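# Fold a napkin diagonally into a flat triangle

## Task

Fold the napkin along its diagonal so one corner lies on the opposite one, matched to within about a thumb's width. The result must be a low triangle at full size with all three points spread out and lying flat, away from the fold line. The whole napkin must rest on the table and touch no arm base, mounting plate or frame. The fold must stay in place by itself, not because the robot holds it. The carried corner may be set down or dropped into place. The napkin must never come loose from a gripper while that gripper is moving sideways quickly enough to throw it, even if the other gripper then catches it. At the end both arms and grippers must be up in the air and touching nothing for the final second after the scene settles, and the scene must actually come to rest.

## Robot and tools

Robot: two arms, left_arm and right_arm, each ending in a two-finger parallel gripper. Every pose uses one shared scene frame. Its origin sits on the table surface midway between the arms. +x runs out over the table, +z is up, and left_arm is on the +y side. The arm names do not match left or right in any picture. Bases may be tilted. Mounting plates and the metal frame behind the arms are fixed obstacles, and each counts as part of the arm on its side in 'too close' messages.

Gripper axes: fingers point along the gripper's +z and close along its y. end_effector_position is the spot between the finger pads, roughly 1 cm short of the tips. The reported hand position may be somewhat wrong, especially with the arm stretched out.

The 16-number row: every moving command uses one flat list covering both arms, even if only one arm moves. The order is left_arm x, y, z, qw, qx, qy, qz, opening, then right_arm with the same eight. x, y, z are an absolute target position in metres in the scene frame. The quaternion is an absolute target orientation, w first, in the scene frame. Together they form a pose to go to, not an offset. Opening runs from -1 (closed) to +1 (fully open, 0.093 m). To hold an orientation steady, repeat the same quaternion in every row rather than copying the reported one, which drifts. To park an arm, resend its last reported position and quaternion with the desired opening each time.

execute_actions(actions): a list of up to 15 actions. Each action is a table of up to 15 rows, one row per 1/30 s control step. A short table repeats its last row until the 15 steps are done. An empty list just returns the current state and images. Inside an action, a target more than 0.6 m from the gripper's current position along any of that gripper's own axes causes the action to be refused for both arms. If the first action fails this check against the latest reported state, or any action is malformed, the whole call does nothing. At each step the controller clips the command to within 70 mm and 16 degrees of the measured pose, so big jumps need several actions. After an action the arm continues only to its last clipped pose. Position wins over orientation when both cannot be met. Friction can leave the hand up to about 31 mm off, and very small commands may not move it at all. Elbows never fully straighten.

move(target, speed, blocking): target is one 16-number row as above, giving an absolute pose per arm. Both grippers travel in straight lines and arrive together, taking 0.5 to 10 s. Paths longer than that are cut off at 10 s. speed is the top path speed in m/s, from 0.002 to 0.5, default 0.25. Rotation is capped at twice that value in rad/s. Opening is applied when the move begins. Moves do not steer around obstacles or the other arm. Hands lag, wander and can overshoot the speed, most of all near full reach. A faster move, or a target set deeper past a contact, means a harder impact or push. With blocking=false the call returns after 0.5 s while motion continues. In that case use wait(0) to check on it, or stop, before any new execute_actions or move. The result adds a 'move:' line giving the outcome (done, off_target, moving, held, fault) and any limits. held means a check blocked the arm's last step. limits=paced means the pose was clipped. limits=held means some steps were blocked and the arm may then jump ahead fast. Each gripper's distance to its pose is also reported. If the outcome names only one arm, the other one arrived and is at rest.

wait(seconds): 0 to 10 s. The scene runs with the last commands held, and the wait ends early if a running move finishes. stop(): brakes the running move, which needs stopping distance. The fingers keep moving. zoom_image(camera, region): a closer view of part of the latest image. camera is one of cam_head_left, cam_head_right, cam_high, cam_low, cam_left_wrist, cam_right_wrist (each 504x504). region is [x0, y0, x1, y1] in pixels from the top-left, at most 504 by 504. finished_scene(scene): ends the scene with that number (1 or 2) once the last command has been held. It cannot be undone.

Results: the state line lists each gripper's position and quaternion. 'Hand target' lines show the pose each arm is currently driving toward. grip_measured is the finger motor on the -1..+1 scale. It keeps heading toward your command after the pads meet the cloth, so it shows little of the contact. Pads meet at about -0.94, and each mm of held width adds about 0.0208. Each gripper has its own fixed bias of up to ±0.02. Thin items such as a napkin receive reduced grip force. Keep sending the closing value to hold on. The last entry of Joint positions is the finger gap in metres. 'pose unreachable' means the clearance check altered or blocked that arm's command. FAULT lines report an arm stop. Camera calibration is given per camera. Fixed cameras may be off by a couple of degrees and millimetres, and wrist camera poses are derived from joint readings.

Heat: holding a load warms the motors even while you are writing. MOTOR HOT appears from 75 °C. At 90 °C that arm halts for 10 s. At 100 °C it goes limp and drops. The robot keeps its last command while you compose replies.

Avoid: letting go of the cloth during fast sideways motion, hitting or pressing the two arms together, slamming into the table, hard pushes, dragging the napkin against bases or the frame, and finishing with a hand still on the cloth or table. Lift both hands clear and let everything settle before finishing.

Each tool is called after "Call:" by a JSON object that holds its "method" and its "body".

## Session

Call:
{"method": "execute_actions", "body": {"actions": []}}

Scene clock: 0.00 s.
left_arm: end_effector_position=(+0.3514, +0.4202, +0.1814) grip_measured=+1.000 end_effector_quat_wxyz=(+0.365, -0.085, +0.927, +0.024) | right_arm: end_effector_position=(+0.4120, -0.4418, +0.1829) grip_measured=+1.000 end_effector_quat_wxyz=(+0.368, +0.097, +0.924, -0.044)
Joint positions: left_arm=[0.096 0.964 0.5   0.115 0.077 0.097 0.093] | right_arm=[-0.127  0.96   0.497  0.127 -0.068 -0.104  0.093]
Joint velocities: left_arm=[ 0.022  0.012  0.017  0.037 -0.022 -0.022  0.   ] | right_arm=[-0.012 -0.002 -0.017  0.022  0.022 -0.081  0.   ]
Hand target (left_arm): +0.351, +0.420, +0.181; +0.365, -0.085, +0.927, +0.024
Hand target (right_arm): +0.412, -0.442, +0.183; +0.368, +0.097, +0.924, -0.044

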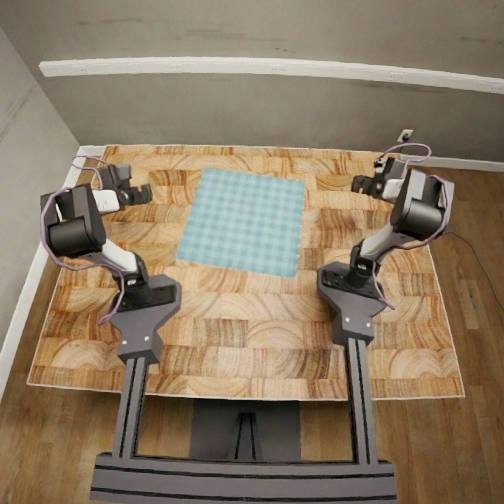

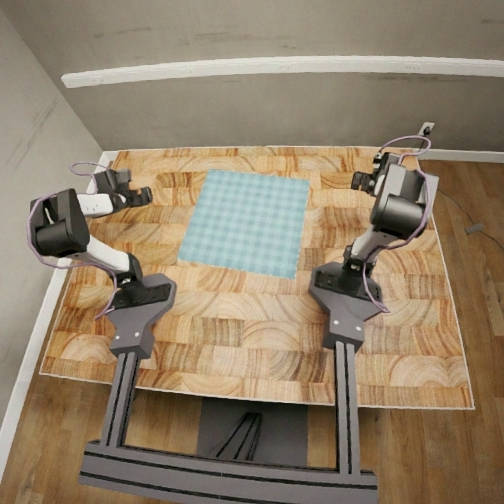

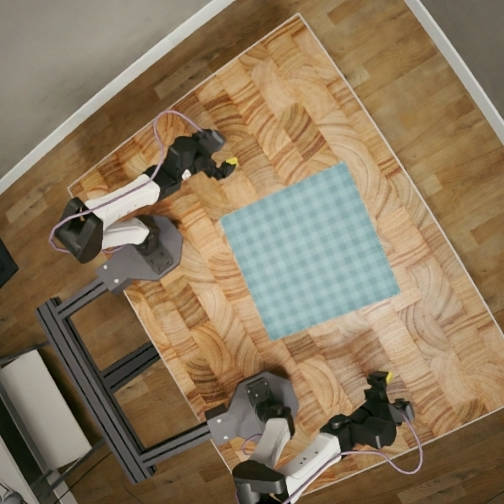

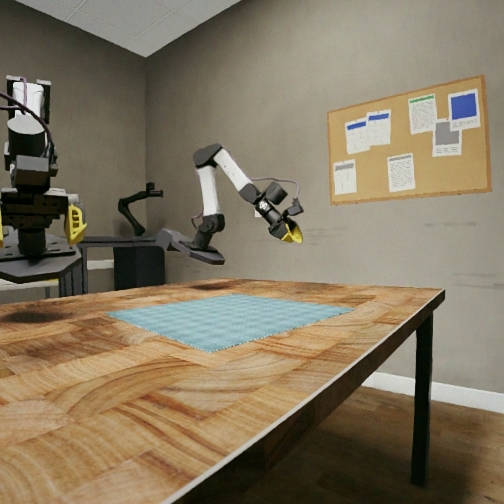

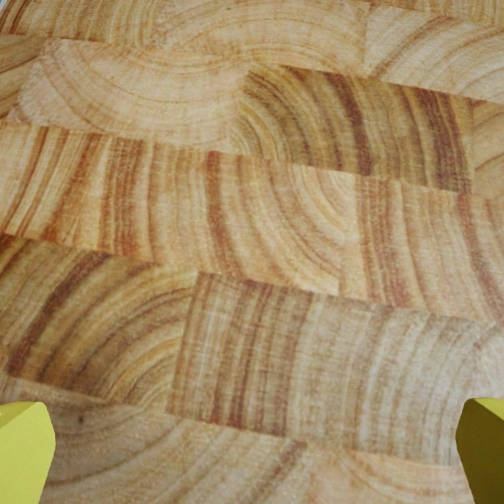

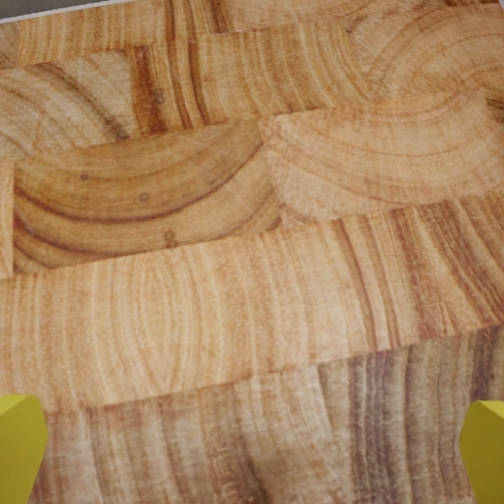

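Call:
{"method": "zoom_image", "body": {"camera": "cam_high", "region": [200, 140, 420, 360]}}

Call:
{"method": "zoom_image", "body": {"camera": "cam_head_left", "region": [160, 150, 320, 310]}}

Region (200, 140, 420, 360) of cam_high's 504x504 image, scaled by 2.291, with more detail than that image has.

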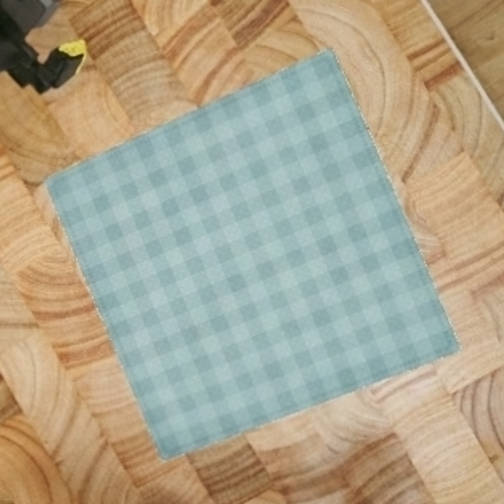

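Region (160, 150, 320, 310) of cam_head_left's 504x504 image, scaled by 3.150, with more detail than that image has.

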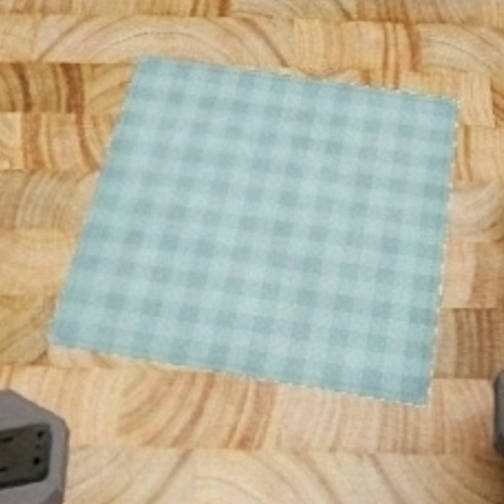

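Call:
{"method": "move", "body": {"target": [0.3514,0.4202,0.1814,0.365,-0.085,0.927,0.024,1,0.57,-0.30,0.12,0.2455,-0.306,0.916,0.082,1]}}

Scene clock: 5.93 s.
left_arm: end_effector_position=(+0.3514, +0.4202, +0.1814) grip_measured=+1.000 end_effector_quat_wxyz=(+0.365, -0.085, +0.927, +0.024) | right_arm: end_effector_position=(+0.5697, -0.3099, +0.1219) grip_measured=+1.000 end_effector_quat_wxyz=(+0.253, -0.301, +0.917, +0.069)
Joint positions: left_arm=[0.096 0.964 0.5   0.115 0.077 0.097 0.093] | right_arm=[ 0.204  1.745  1.37  -0.314 -0.152 -0.676  0.093]
Joint velocities: left_arm=[ 0.022 -0.022 -0.012 -0.022 -0.022  0.037  0.   ] | right_arm=[-0.002 -0.002  0.002 -0.037  0.022  0.007  0.   ]
Hand target (left_arm): +0.351, +0.420, +0.181; +0.365, -0.085, +0.927, +0.024
Hand target (right_arm): +0.570, -0.303, +0.118; +0.246, -0.309, +0.915, +0.079
Off the commanded pose (left_arm): 0.000 m, 0 deg.
Off the commanded pose (right_arm): 0.010 m, 2 deg.
move: done
camera_calibration (this result's frames):
cam_right_wrist: T_world_to_cam=[[0.613353, -0.789247, 0.0297824, -0.598906], [-0.783948, -0.612954, -0.0985505, 0.308122], [0.0960359, 0.0370985, -0.994686, 0.162372], [0, 0, 0, 1]] pos_world=[0.593299, -0.289844, 0.209712]

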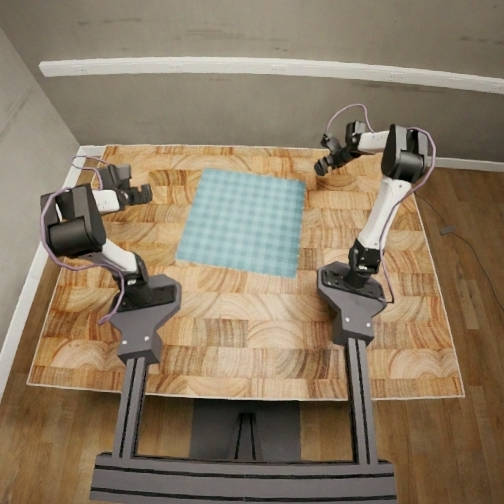

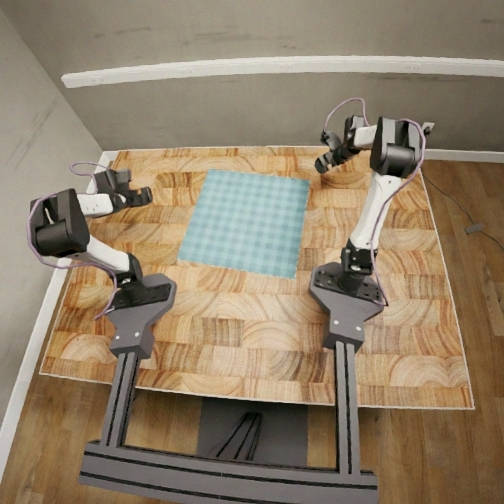

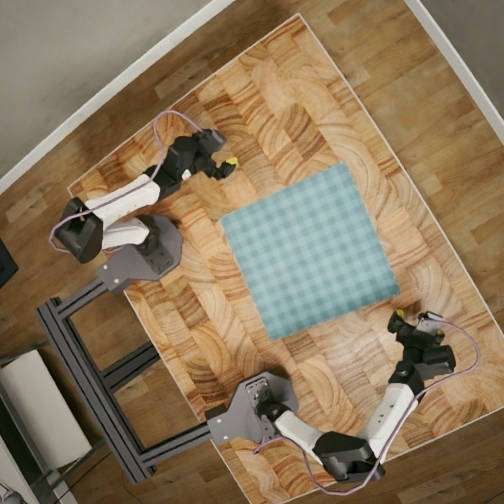

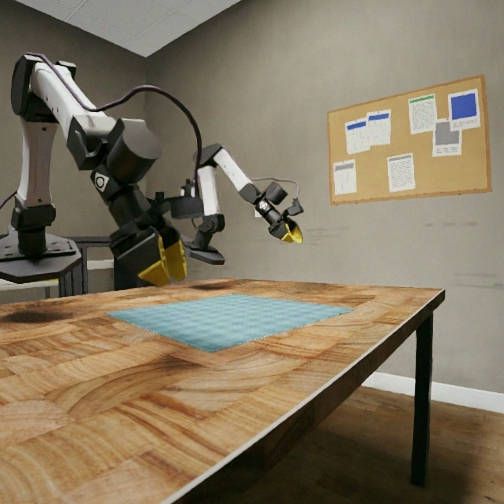

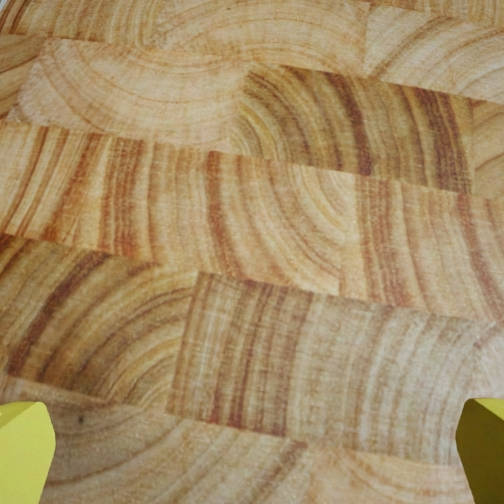

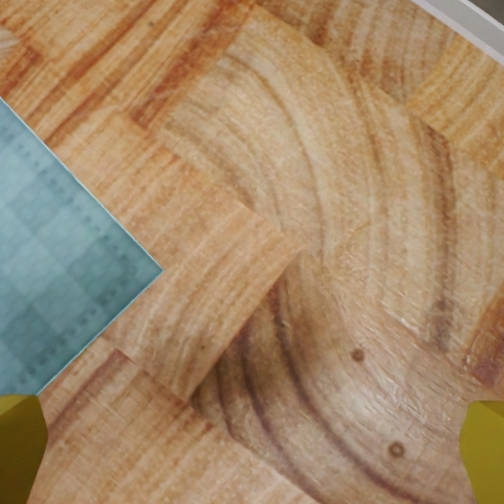

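Call:
{"method": "move", "body": {"target": [0.3514,0.4202,0.1814,0.365,-0.085,0.927,0.024,1,0.567,-0.24,0.035,0.2455,-0.306,0.916,0.082,0.2], "speed": 0.15}}

Scene clock: 7.87 s.
left_arm: end_effector_position=(+0.3514, +0.4202, +0.1814) grip_measured=+1.000 end_effector_quat_wxyz=(+0.365, -0.085, +0.927, +0.024) | right_arm: end_effector_position=(+0.5711, -0.2443, +0.0441) grip_measured=+0.202 end_effector_quat_wxyz=(+0.253, -0.308, +0.914, +0.082)
Joint positions: left_arm=[0.096 0.964 0.5   0.115 0.077 0.097 0.093] | right_arm=[ 0.318  1.975  1.349 -0.064 -0.091 -0.611  0.055]
Joint velocities: left_arm=[-0.007 -0.012  0.012  0.022  0.022  0.007  0.   ] | right_arm=[ 0.007 -0.002 -0.002 -0.022  0.007  0.007  0.001]
Hand target (left_arm): +0.351, +0.420, +0.181; +0.365, -0.085, +0.927, +0.024
Hand target (right_arm): +0.566, -0.241, +0.036; +0.245, -0.307, +0.916, +0.081
Off the commanded pose (left_arm): 0.000 m, 0 deg.
Off the commanded pose (right_arm): 0.011 m, 1 deg.
move: off_target (right_arm)
camera_calibration (this result's frames):
cam_right_wrist: T_world_to_cam=[[0.630098, -0.776453, 0.00989502, -0.55124], [-0.771275, -0.627273, -0.108, 0.33141], [0.0900637, 0.0604188, -0.994102, 0.0915023], [0, 0, 0, 1]] pos_world=[0.594702, -0.225656, 0.132209]

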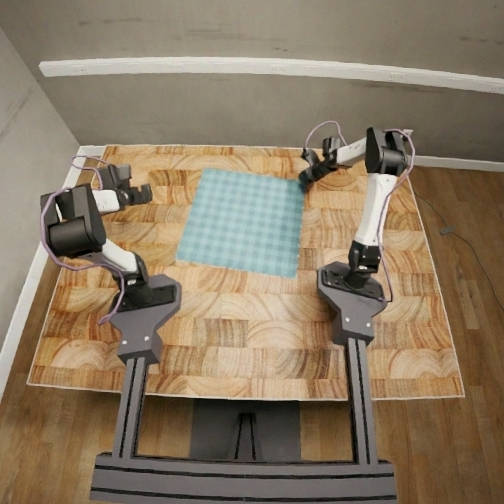

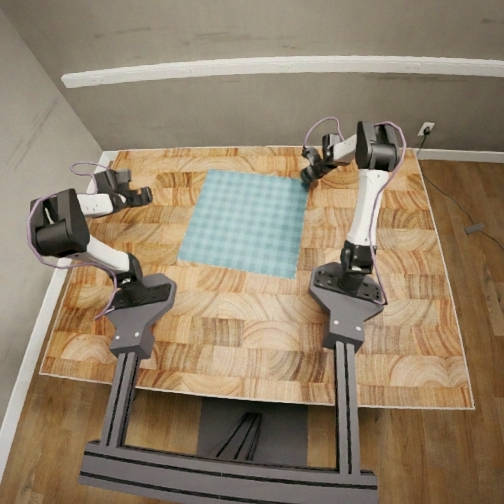

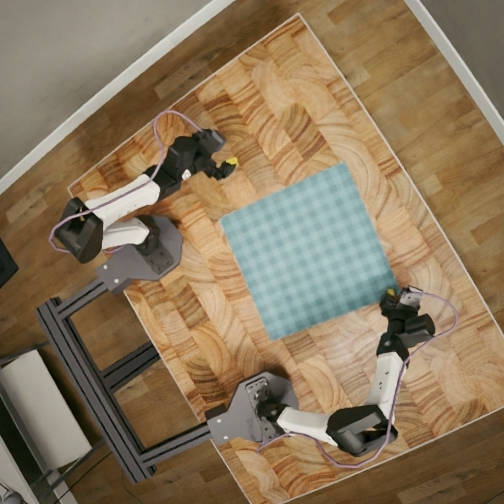

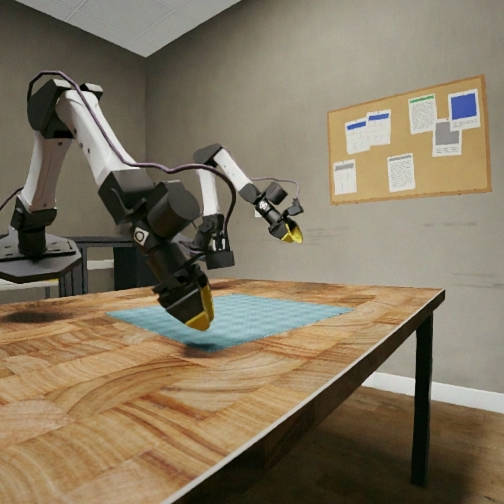

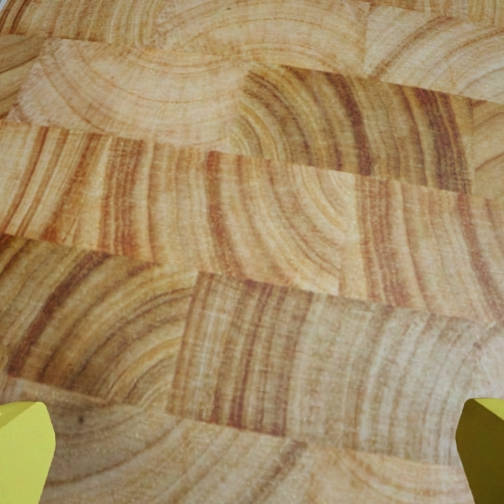

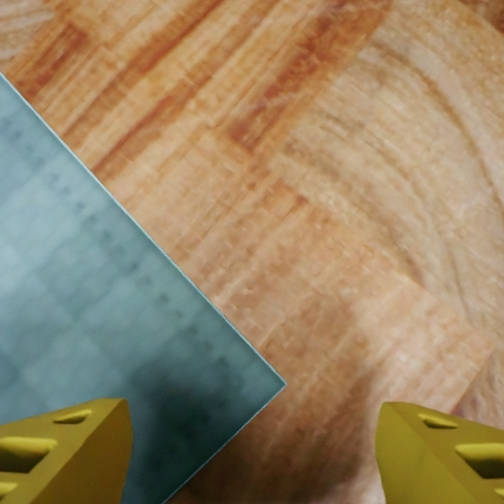

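Call:
{"method": "move", "body": {"target": [0.3514,0.4202,0.1814,0.365,-0.085,0.927,0.024,1,0.564,-0.236,0.002,0.2455,-0.306,0.916,0.082,0.2], "speed": 0.05}}

Call:
{"method": "zoom_image", "body": {"camera": "cam_low", "region": [150, 290, 270, 370]}}

Scene clock: 9.60 s.
left_arm: end_effector_position=(+0.3514, +0.4202, +0.1814) grip_measured=+1.000 end_effector_quat_wxyz=(+0.365, -0.085, +0.927, +0.024) | right_arm: end_effector_position=(+0.5682, -0.2377, +0.0125) grip_measured=+0.202 end_effector_quat_wxyz=(+0.252, -0.308, +0.914, +0.082)
Joint positions: left_arm=[0.096 0.964 0.5   0.115 0.077 0.097 0.093] | right_arm=[ 0.318  2.062  1.349  0.022 -0.091 -0.611  0.055]
Joint velocities: left_arm=[-0.007 -0.007  0.027 -0.066 -0.037 -0.037  0.   ] | right_arm=[-0.007 -0.012  0.012  0.007  0.007  0.022 -0.001]
Hand target (left_arm): +0.351, +0.420, +0.181; +0.365, -0.085, +0.927, +0.024
Hand target (right_arm): +0.563, -0.236, +0.003; +0.245, -0.306, +0.916, +0.082
Off the commanded pose (left_arm): 0.000 m, 0 deg.
Off the commanded pose (right_arm): 0.011 m, 1 deg.
move: off_target (right_arm)
camera_calibration (this result's frames):
cam_right_wrist: T_world_to_cam=[[0.629984, -0.776555, 0.00910046, -0.543986], [-0.771553, -0.627175, -0.106572, 0.330088], [0.0884665, 0.060117, -0.994263, 0.0608285], [0, 0, 0, 1]] pos_world=[0.592001, -0.219069, 0.100608]

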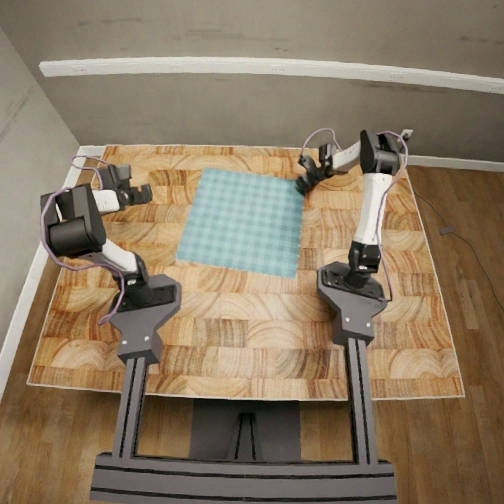

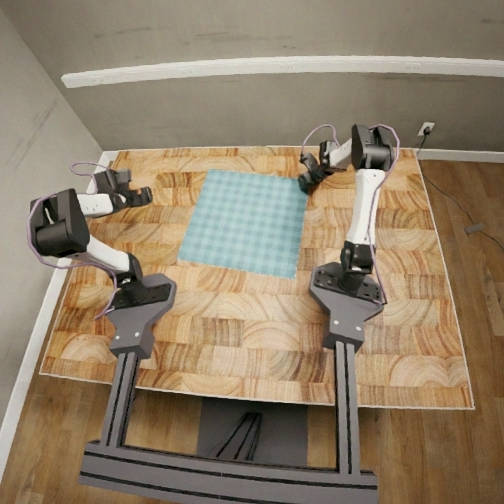

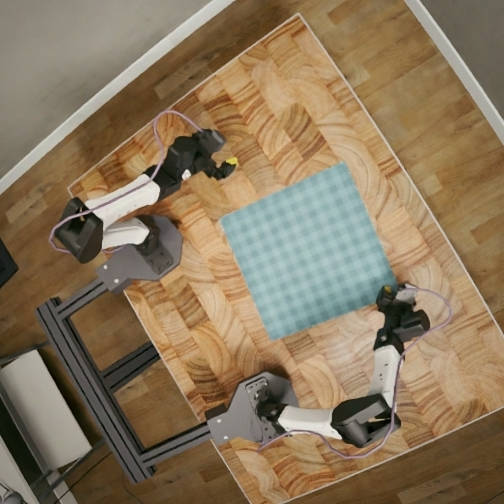

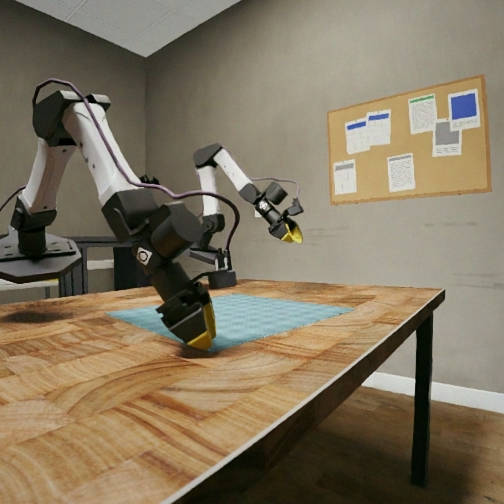

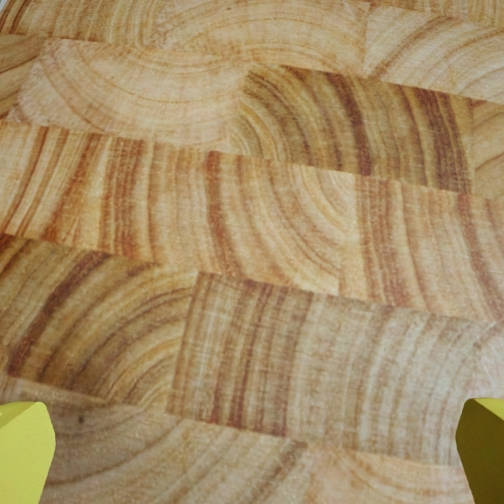

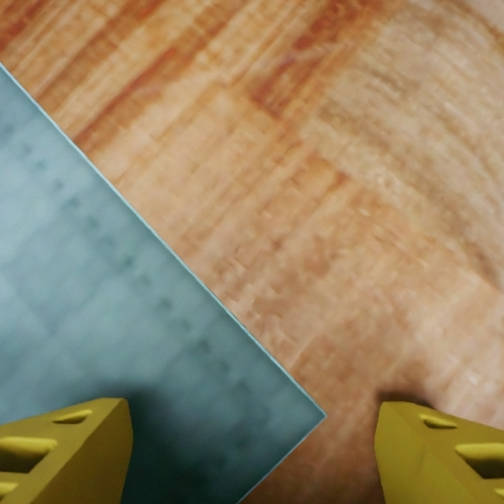

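Region (150, 290, 270, 370) of cam_low's 504x504 image, scaled by 4.200, with more detail than that image has.

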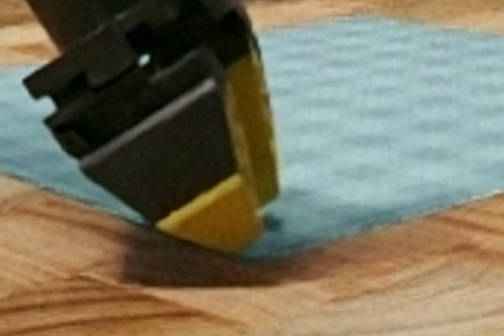

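Still slightly above. Lower further, then close.

Call:
{"method": "move", "body": {"target": [0.3514,0.4202,0.1814,0.365,-0.085,0.927,0.024,1,0.564,-0.236,-0.01,0.2455,-0.306,0.916,0.082,0.2], "speed": 0.03}}

Call:
{"method": "zoom_image", "body": {"camera": "cam_low", "region": [150, 290, 270, 370]}}

Scene clock: 10.87 s.
left_arm: end_effector_position=(+0.3514, +0.4202, +0.1814) grip_measured=+1.000 end_effector_quat_wxyz=(+0.365, -0.085, +0.927, +0.024) | right_arm: end_effector_position=(+0.5695, -0.2360, +0.0055) grip_measured=+0.202 end_effector_quat_wxyz=(+0.257, -0.307, +0.913, +0.081)
Joint positions: left_arm=[0.096 0.964 0.5   0.115 0.077 0.097 0.093] | right_arm=[ 0.318  2.085  1.349  0.056 -0.091 -0.611  0.055]
Joint velocities: left_arm=[-0.007  0.002  0.002 -0.007 -0.081 -0.066  0.   ] | right_arm=[-0.012  0.022 -0.017  0.022  0.051 -0.051  0.   ]
Hand target (left_arm): +0.351, +0.420, +0.181; +0.365, -0.085, +0.927, +0.024
Hand target (right_arm): +0.563, -0.236, -0.009; +0.245, -0.306, +0.916, +0.082
Off the commanded pose (left_arm): 0.000 m, 0 deg.
Off the commanded pose (right_arm): 0.016 m, 1 deg.
move: off_target (right_arm)
camera_calibration (this result's frames):
cam_right_wrist: T_world_to_cam=[[0.628235, -0.777882, 0.0148525, -0.542731], [-0.771705, -0.625447, -0.115273, 0.331857], [0.0989578, 0.0609565, -0.993223, 0.0478155], [0, 0, 0, 1]] pos_world=[0.592326, -0.217536, 0.0938063]

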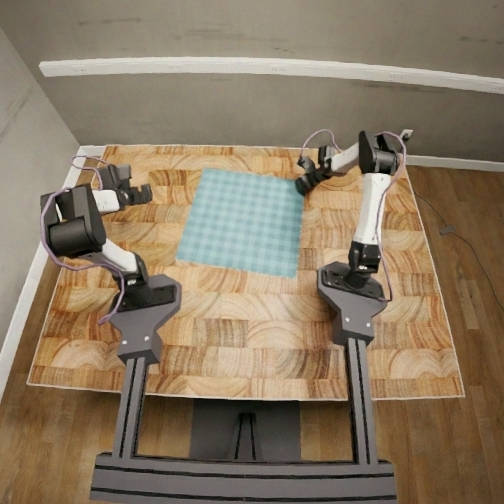

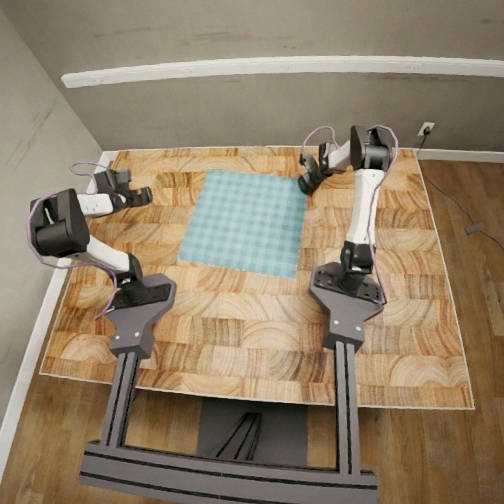

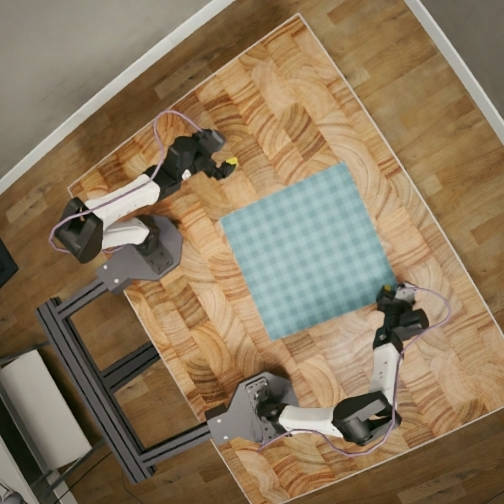

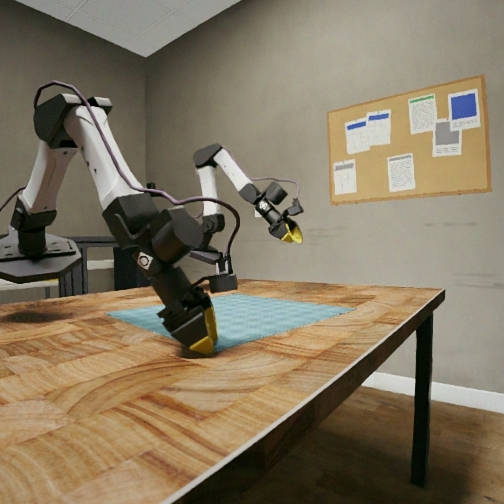

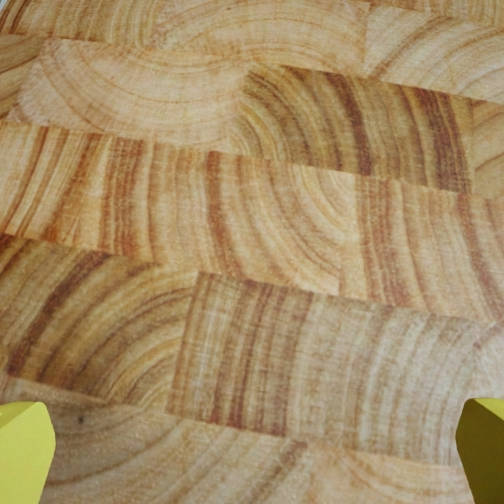

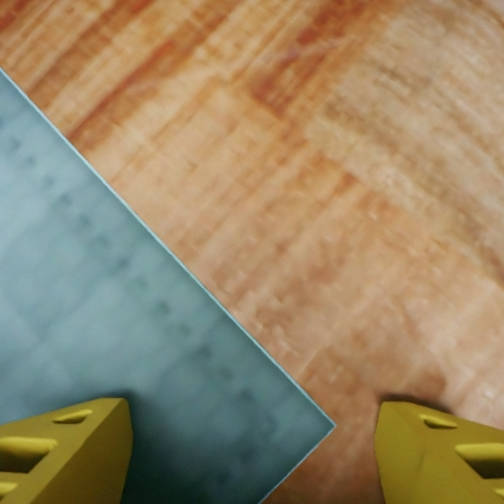

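Region (150, 290, 270, 370) of cam_low's 504x504 image, scaled by 4.200, with more detail than that image has.

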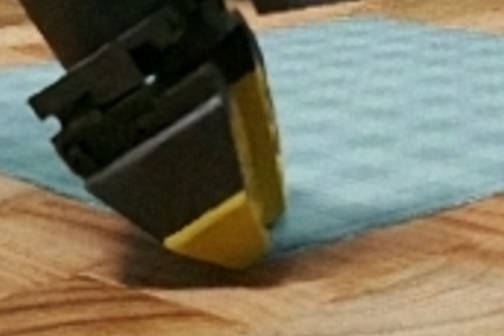

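Likely in contact. Close.

Call:
{"method": "move", "body": {"target": [0.3514,0.4202,0.1814,0.365,-0.085,0.927,0.024,1,0.564,-0.236,-0.012,0.2455,-0.306,0.916,0.082,-1], "speed": 0.03}}

Call:
{"method": "zoom_image", "body": {"camera": "cam_low", "region": [150, 290, 270, 370]}}

Scene clock: 11.97 s.
left_arm: end_effector_position=(+0.3514, +0.4202, +0.1814) grip_measured=+1.000 end_effector_quat_wxyz=(+0.365, -0.085, +0.927, +0.024) | right_arm: end_effector_position=(+0.5714, -0.2357, +0.0052) grip_measured=-0.970 end_effector_quat_wxyz=(+0.262, -0.306, +0.912, +0.080)
Joint positions: left_arm=[0.096 0.964 0.5   0.115 0.077 0.097 0.093] | right_arm=[ 0.318  2.089  1.349  0.069 -0.092 -0.611  0.   ]
Joint velocities: left_arm=[-0.007 -0.002 -0.002 -0.022  0.081 -0.095  0.   ] | right_arm=[-0.007 -0.002  0.017 -0.022 -0.007  0.007  0.   ]
Hand target (left_arm): +0.351, +0.420, +0.181; +0.365, -0.085, +0.927, +0.024
Hand target (right_arm): +0.563, -0.236, -0.011; +0.246, -0.306, +0.916, +0.082
Off the commanded pose (left_arm): 0.000 m, 0 deg.
Off the commanded pose (right_arm): 0.019 m, 2 deg.
move: off_target (right_arm)
camera_calibration (this result's frames):
cam_right_wrist: T_world_to_cam=[[0.626697, -0.779009, 0.0199007, -0.543107], [-0.771645, -0.62393, -0.123591, 0.333888], [0.108695, 0.0620976, -0.992134, 0.0420249], [0, 0, 0, 1]] pos_world=[0.593439, -0.217372, 0.0937679]

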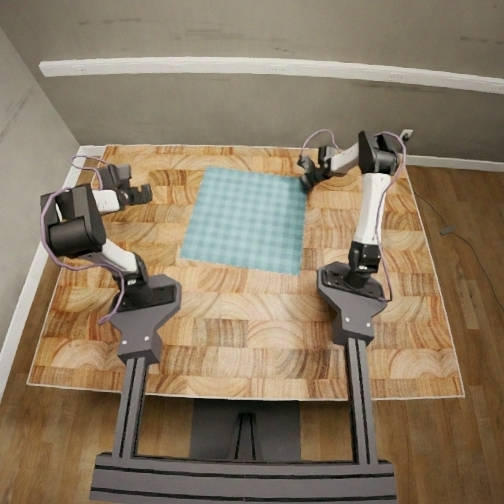

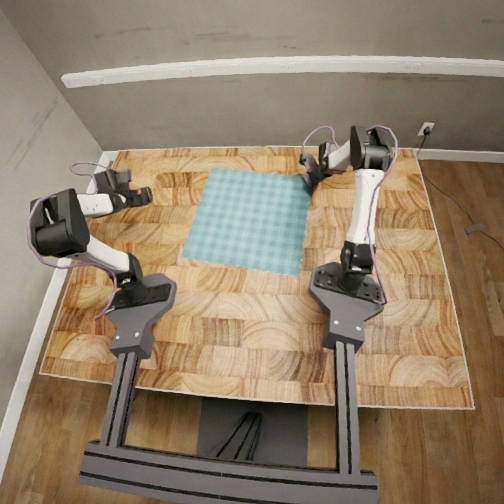

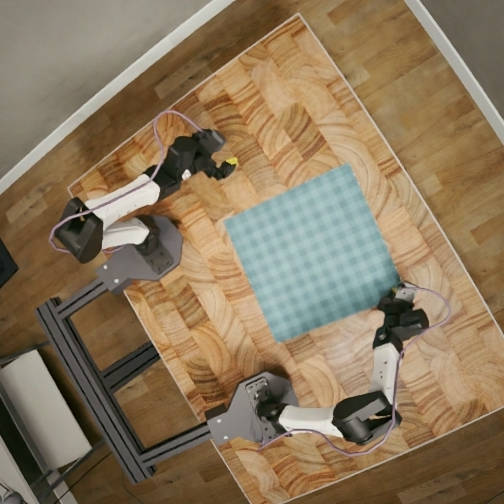

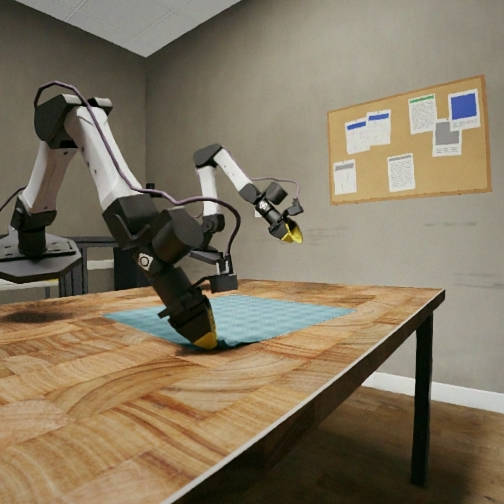

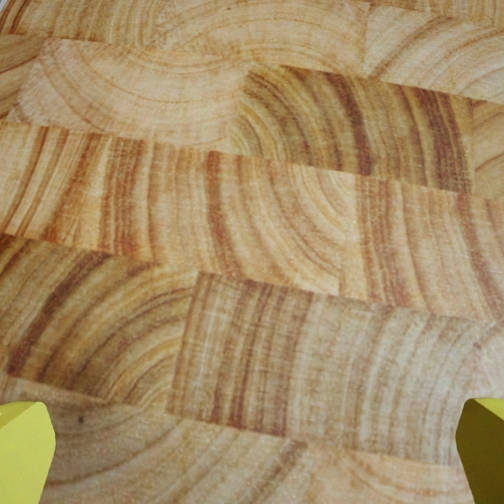

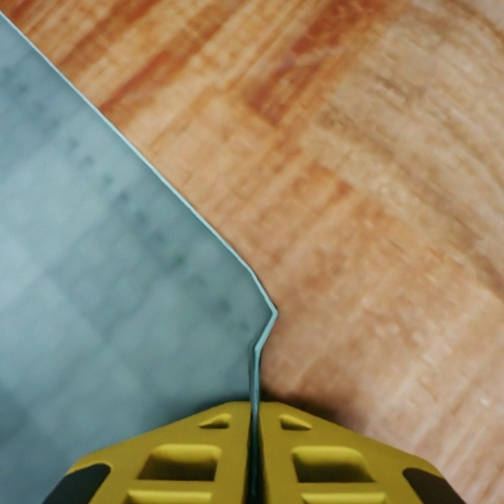

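Region (150, 290, 270, 370) of cam_low's 504x504 image, scaled by 4.200, with more detail than that image has.

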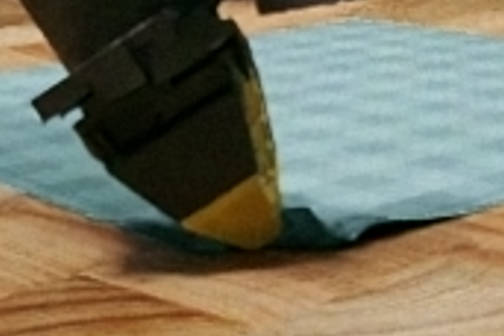

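Call:
{"method": "move", "body": {"target": [0.3514,0.4202,0.1814,0.365,-0.085,0.927,0.024,1,0.535,-0.19,0.13,0.2455,-0.306,0.916,0.082,-1], "speed": 0.12}}

Call:
{"method": "move", "body": {"target": [0.33,0.52,0.2,0.365,-0.085,0.927,0.024,1,0.39,0.0,0.21,0.2455,-0.306,0.916,0.082,-1], "speed": 0.15}}

Scene clock: 14.57 s.
left_arm: end_effector_position=(+0.3514, +0.4202, +0.1814) grip_measured=+1.000 end_effector_quat_wxyz=(+0.365, -0.085, +0.927, +0.024) | right_arm: end_effector_position=(+0.5488, -0.1881, +0.1322) grip_measured=-0.970 end_effector_quat_wxyz=(+0.260, -0.306, +0.912, +0.082)
Joint positions: left_arm=[0.096 0.964 0.5   0.115 0.077 0.097 0.093] | right_arm=[ 0.519  1.756  1.294 -0.211  0.063 -0.485  0.   ]
Joint velocities: left_arm=[-0.007 -0.007 -0.012  0.037 -0.066  0.022  0.   ] | right_arm=[ 0.007  0.022 -0.002  0.022  0.066 -0.022  0.   ]
Hand target (left_arm): +0.351, +0.420, +0.181; +0.365, -0.085, +0.927, +0.024
Hand target (right_arm): +0.538, -0.189, +0.129; +0.245, -0.308, +0.916, +0.080
Off the commanded pose (left_arm): 0.000 m, 0 deg.
Off the commanded pose (right_arm): 0.014 m, 2 deg.
move: off_target (right_arm)
camera_calibration (this result's frames):
cam_right_wrist: T_world_to_cam=[[0.627368, -0.778569, 0.0154917, -0.494129], [-0.771619, -0.624202, -0.12238, 0.361666], [0.104951, 0.0648236, -0.992362, 0.170167], [0, 0, 0, 1]] pos_world=[0.571209, -0.169991, 0.220783]

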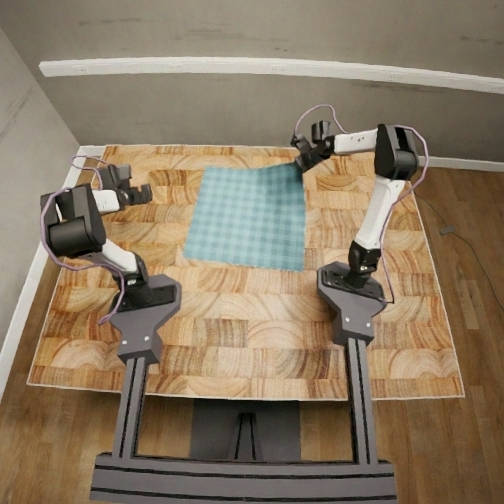

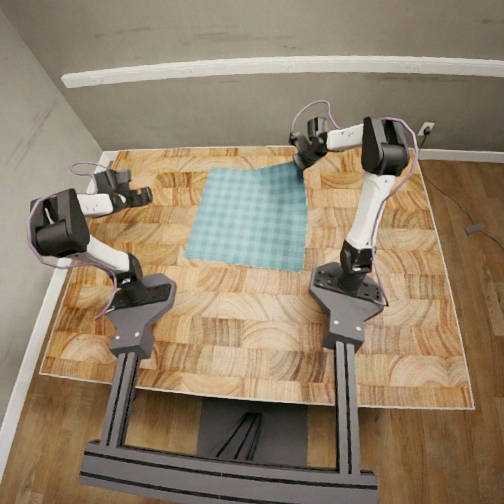

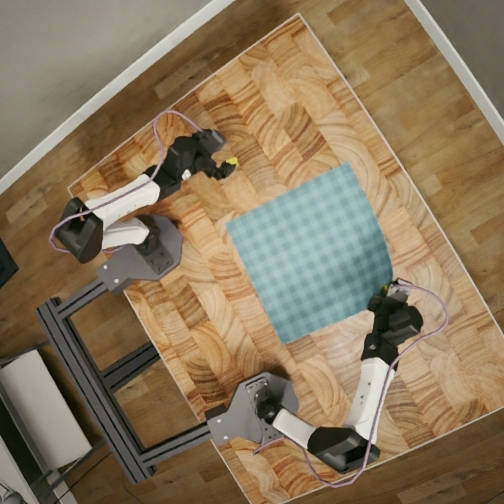

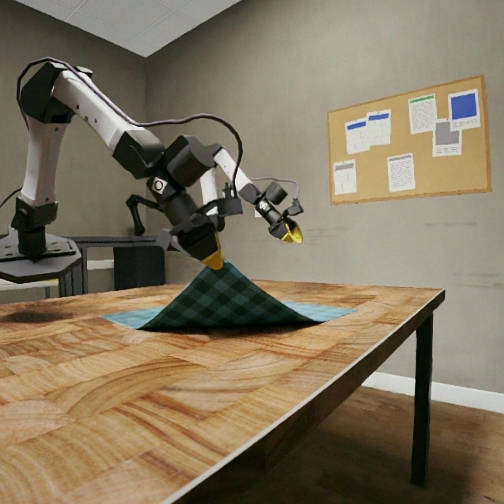

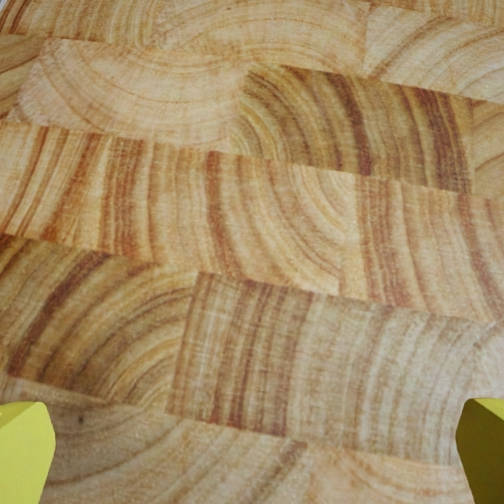

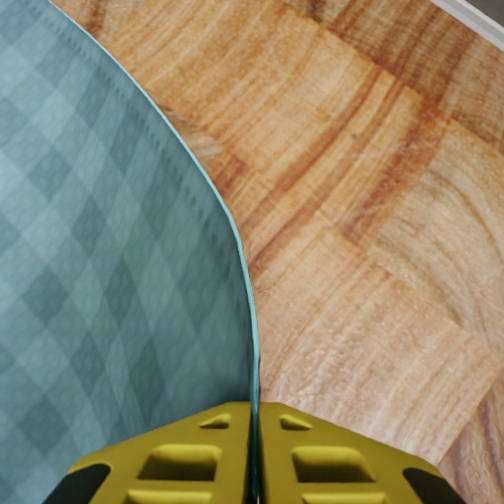

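Scene clock: 16.83 s.
left_arm: end_effector_position=(+0.3301, +0.5158, +0.1982) grip_measured=+1.000 end_effector_quat_wxyz=(+0.369, -0.093, +0.925, +0.019) | right_arm: end_effector_position=(+0.3931, -0.0011, +0.2115) grip_measured=-0.970 end_effector_quat_wxyz=(+0.254, -0.310, +0.913, +0.083)
Joint positions: left_arm=[0.588 1.061 0.638 0.022 0.541 0.264 0.093] | right_arm=[ 1.226  1.76   1.236 -0.334  0.58   0.026  0.   ]
Joint velocities: left_arm=[ 0.002  0.002  0.002  0.007 -0.007 -0.007  0.   ] | right_arm=[-0.022  0.002 -0.002 -0.007  0.037  0.037  0.   ]
Hand target (left_arm): +0.332, +0.521, +0.200; +0.369, -0.092, +0.925, +0.019
Hand target (right_arm): +0.394, +0.001, +0.210; +0.249, -0.310, +0.914, +0.075
Off the commanded pose (left_arm): 0.005 m, 1 deg.
Off the commanded pose (right_arm): 0.004 m, 1 deg.
move: done
camera_calibration (this result's frames):
cam_left_wrist: T_world_to_cam=[[0.178733, -0.983383, 0.0318205, 0.443813], [-0.92623, -0.179078, -0.331705, 0.506861], [0.331891, 0.0298134, -0.942846, 0.148179], [0, 0, 0, 1]] pos_world=[0.340967, 0.522788, 0.293716]
cam_right_wrist: T_world_to_cam=[[0.633656, -0.773537, 0.0109802, -0.253585], [-0.768134, -0.630789, -0.109891, 0.363917], [0.0919307, 0.0611986, -0.993883, 0.25848], [0, 0, 0, 1]] pos_world=[0.41646, 0.0175788, 0.299675]

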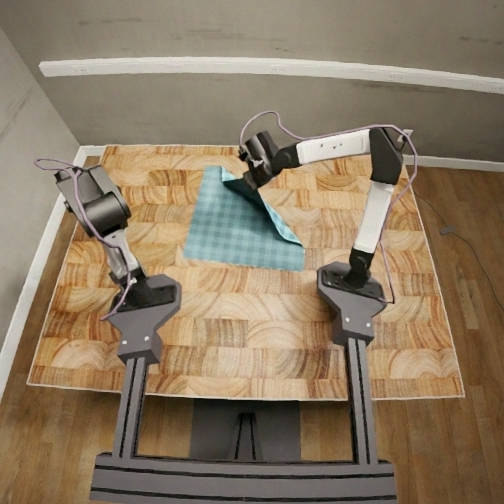

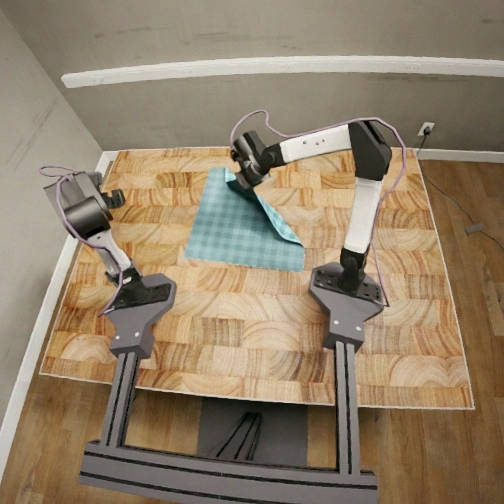

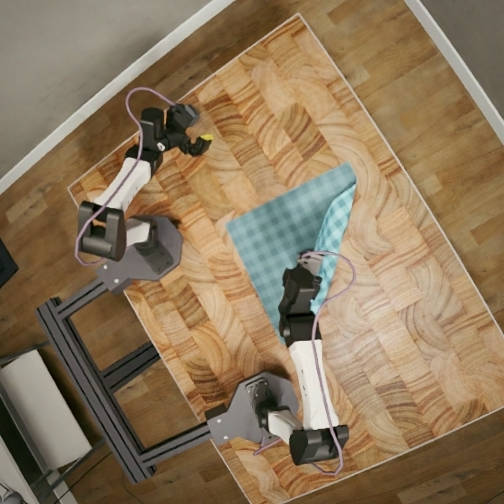

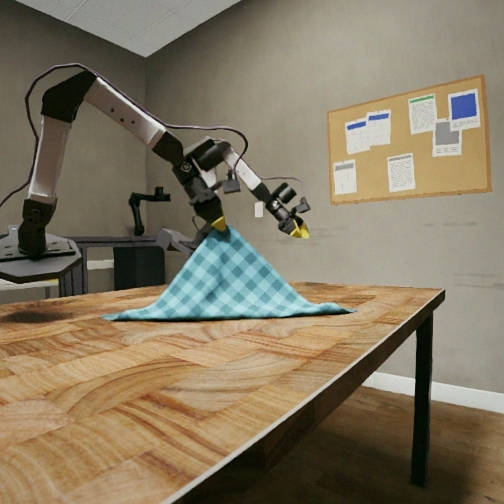

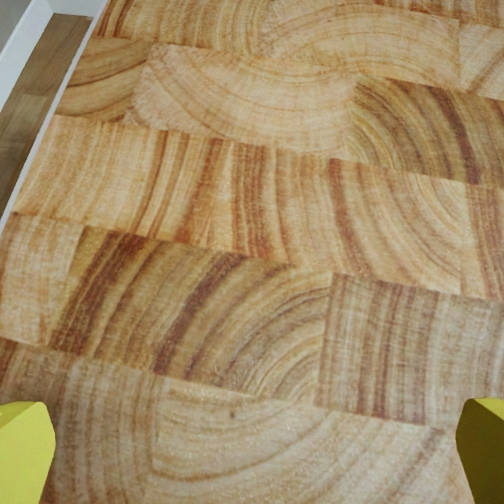

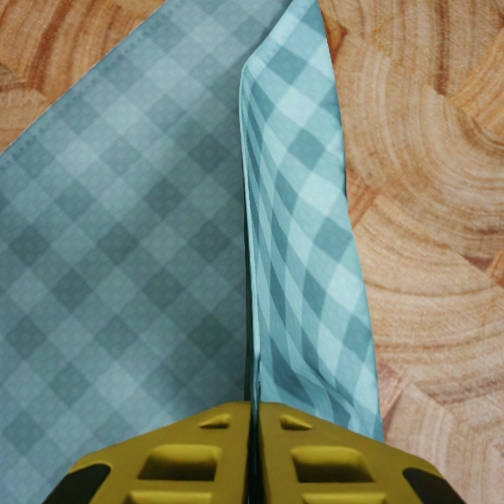

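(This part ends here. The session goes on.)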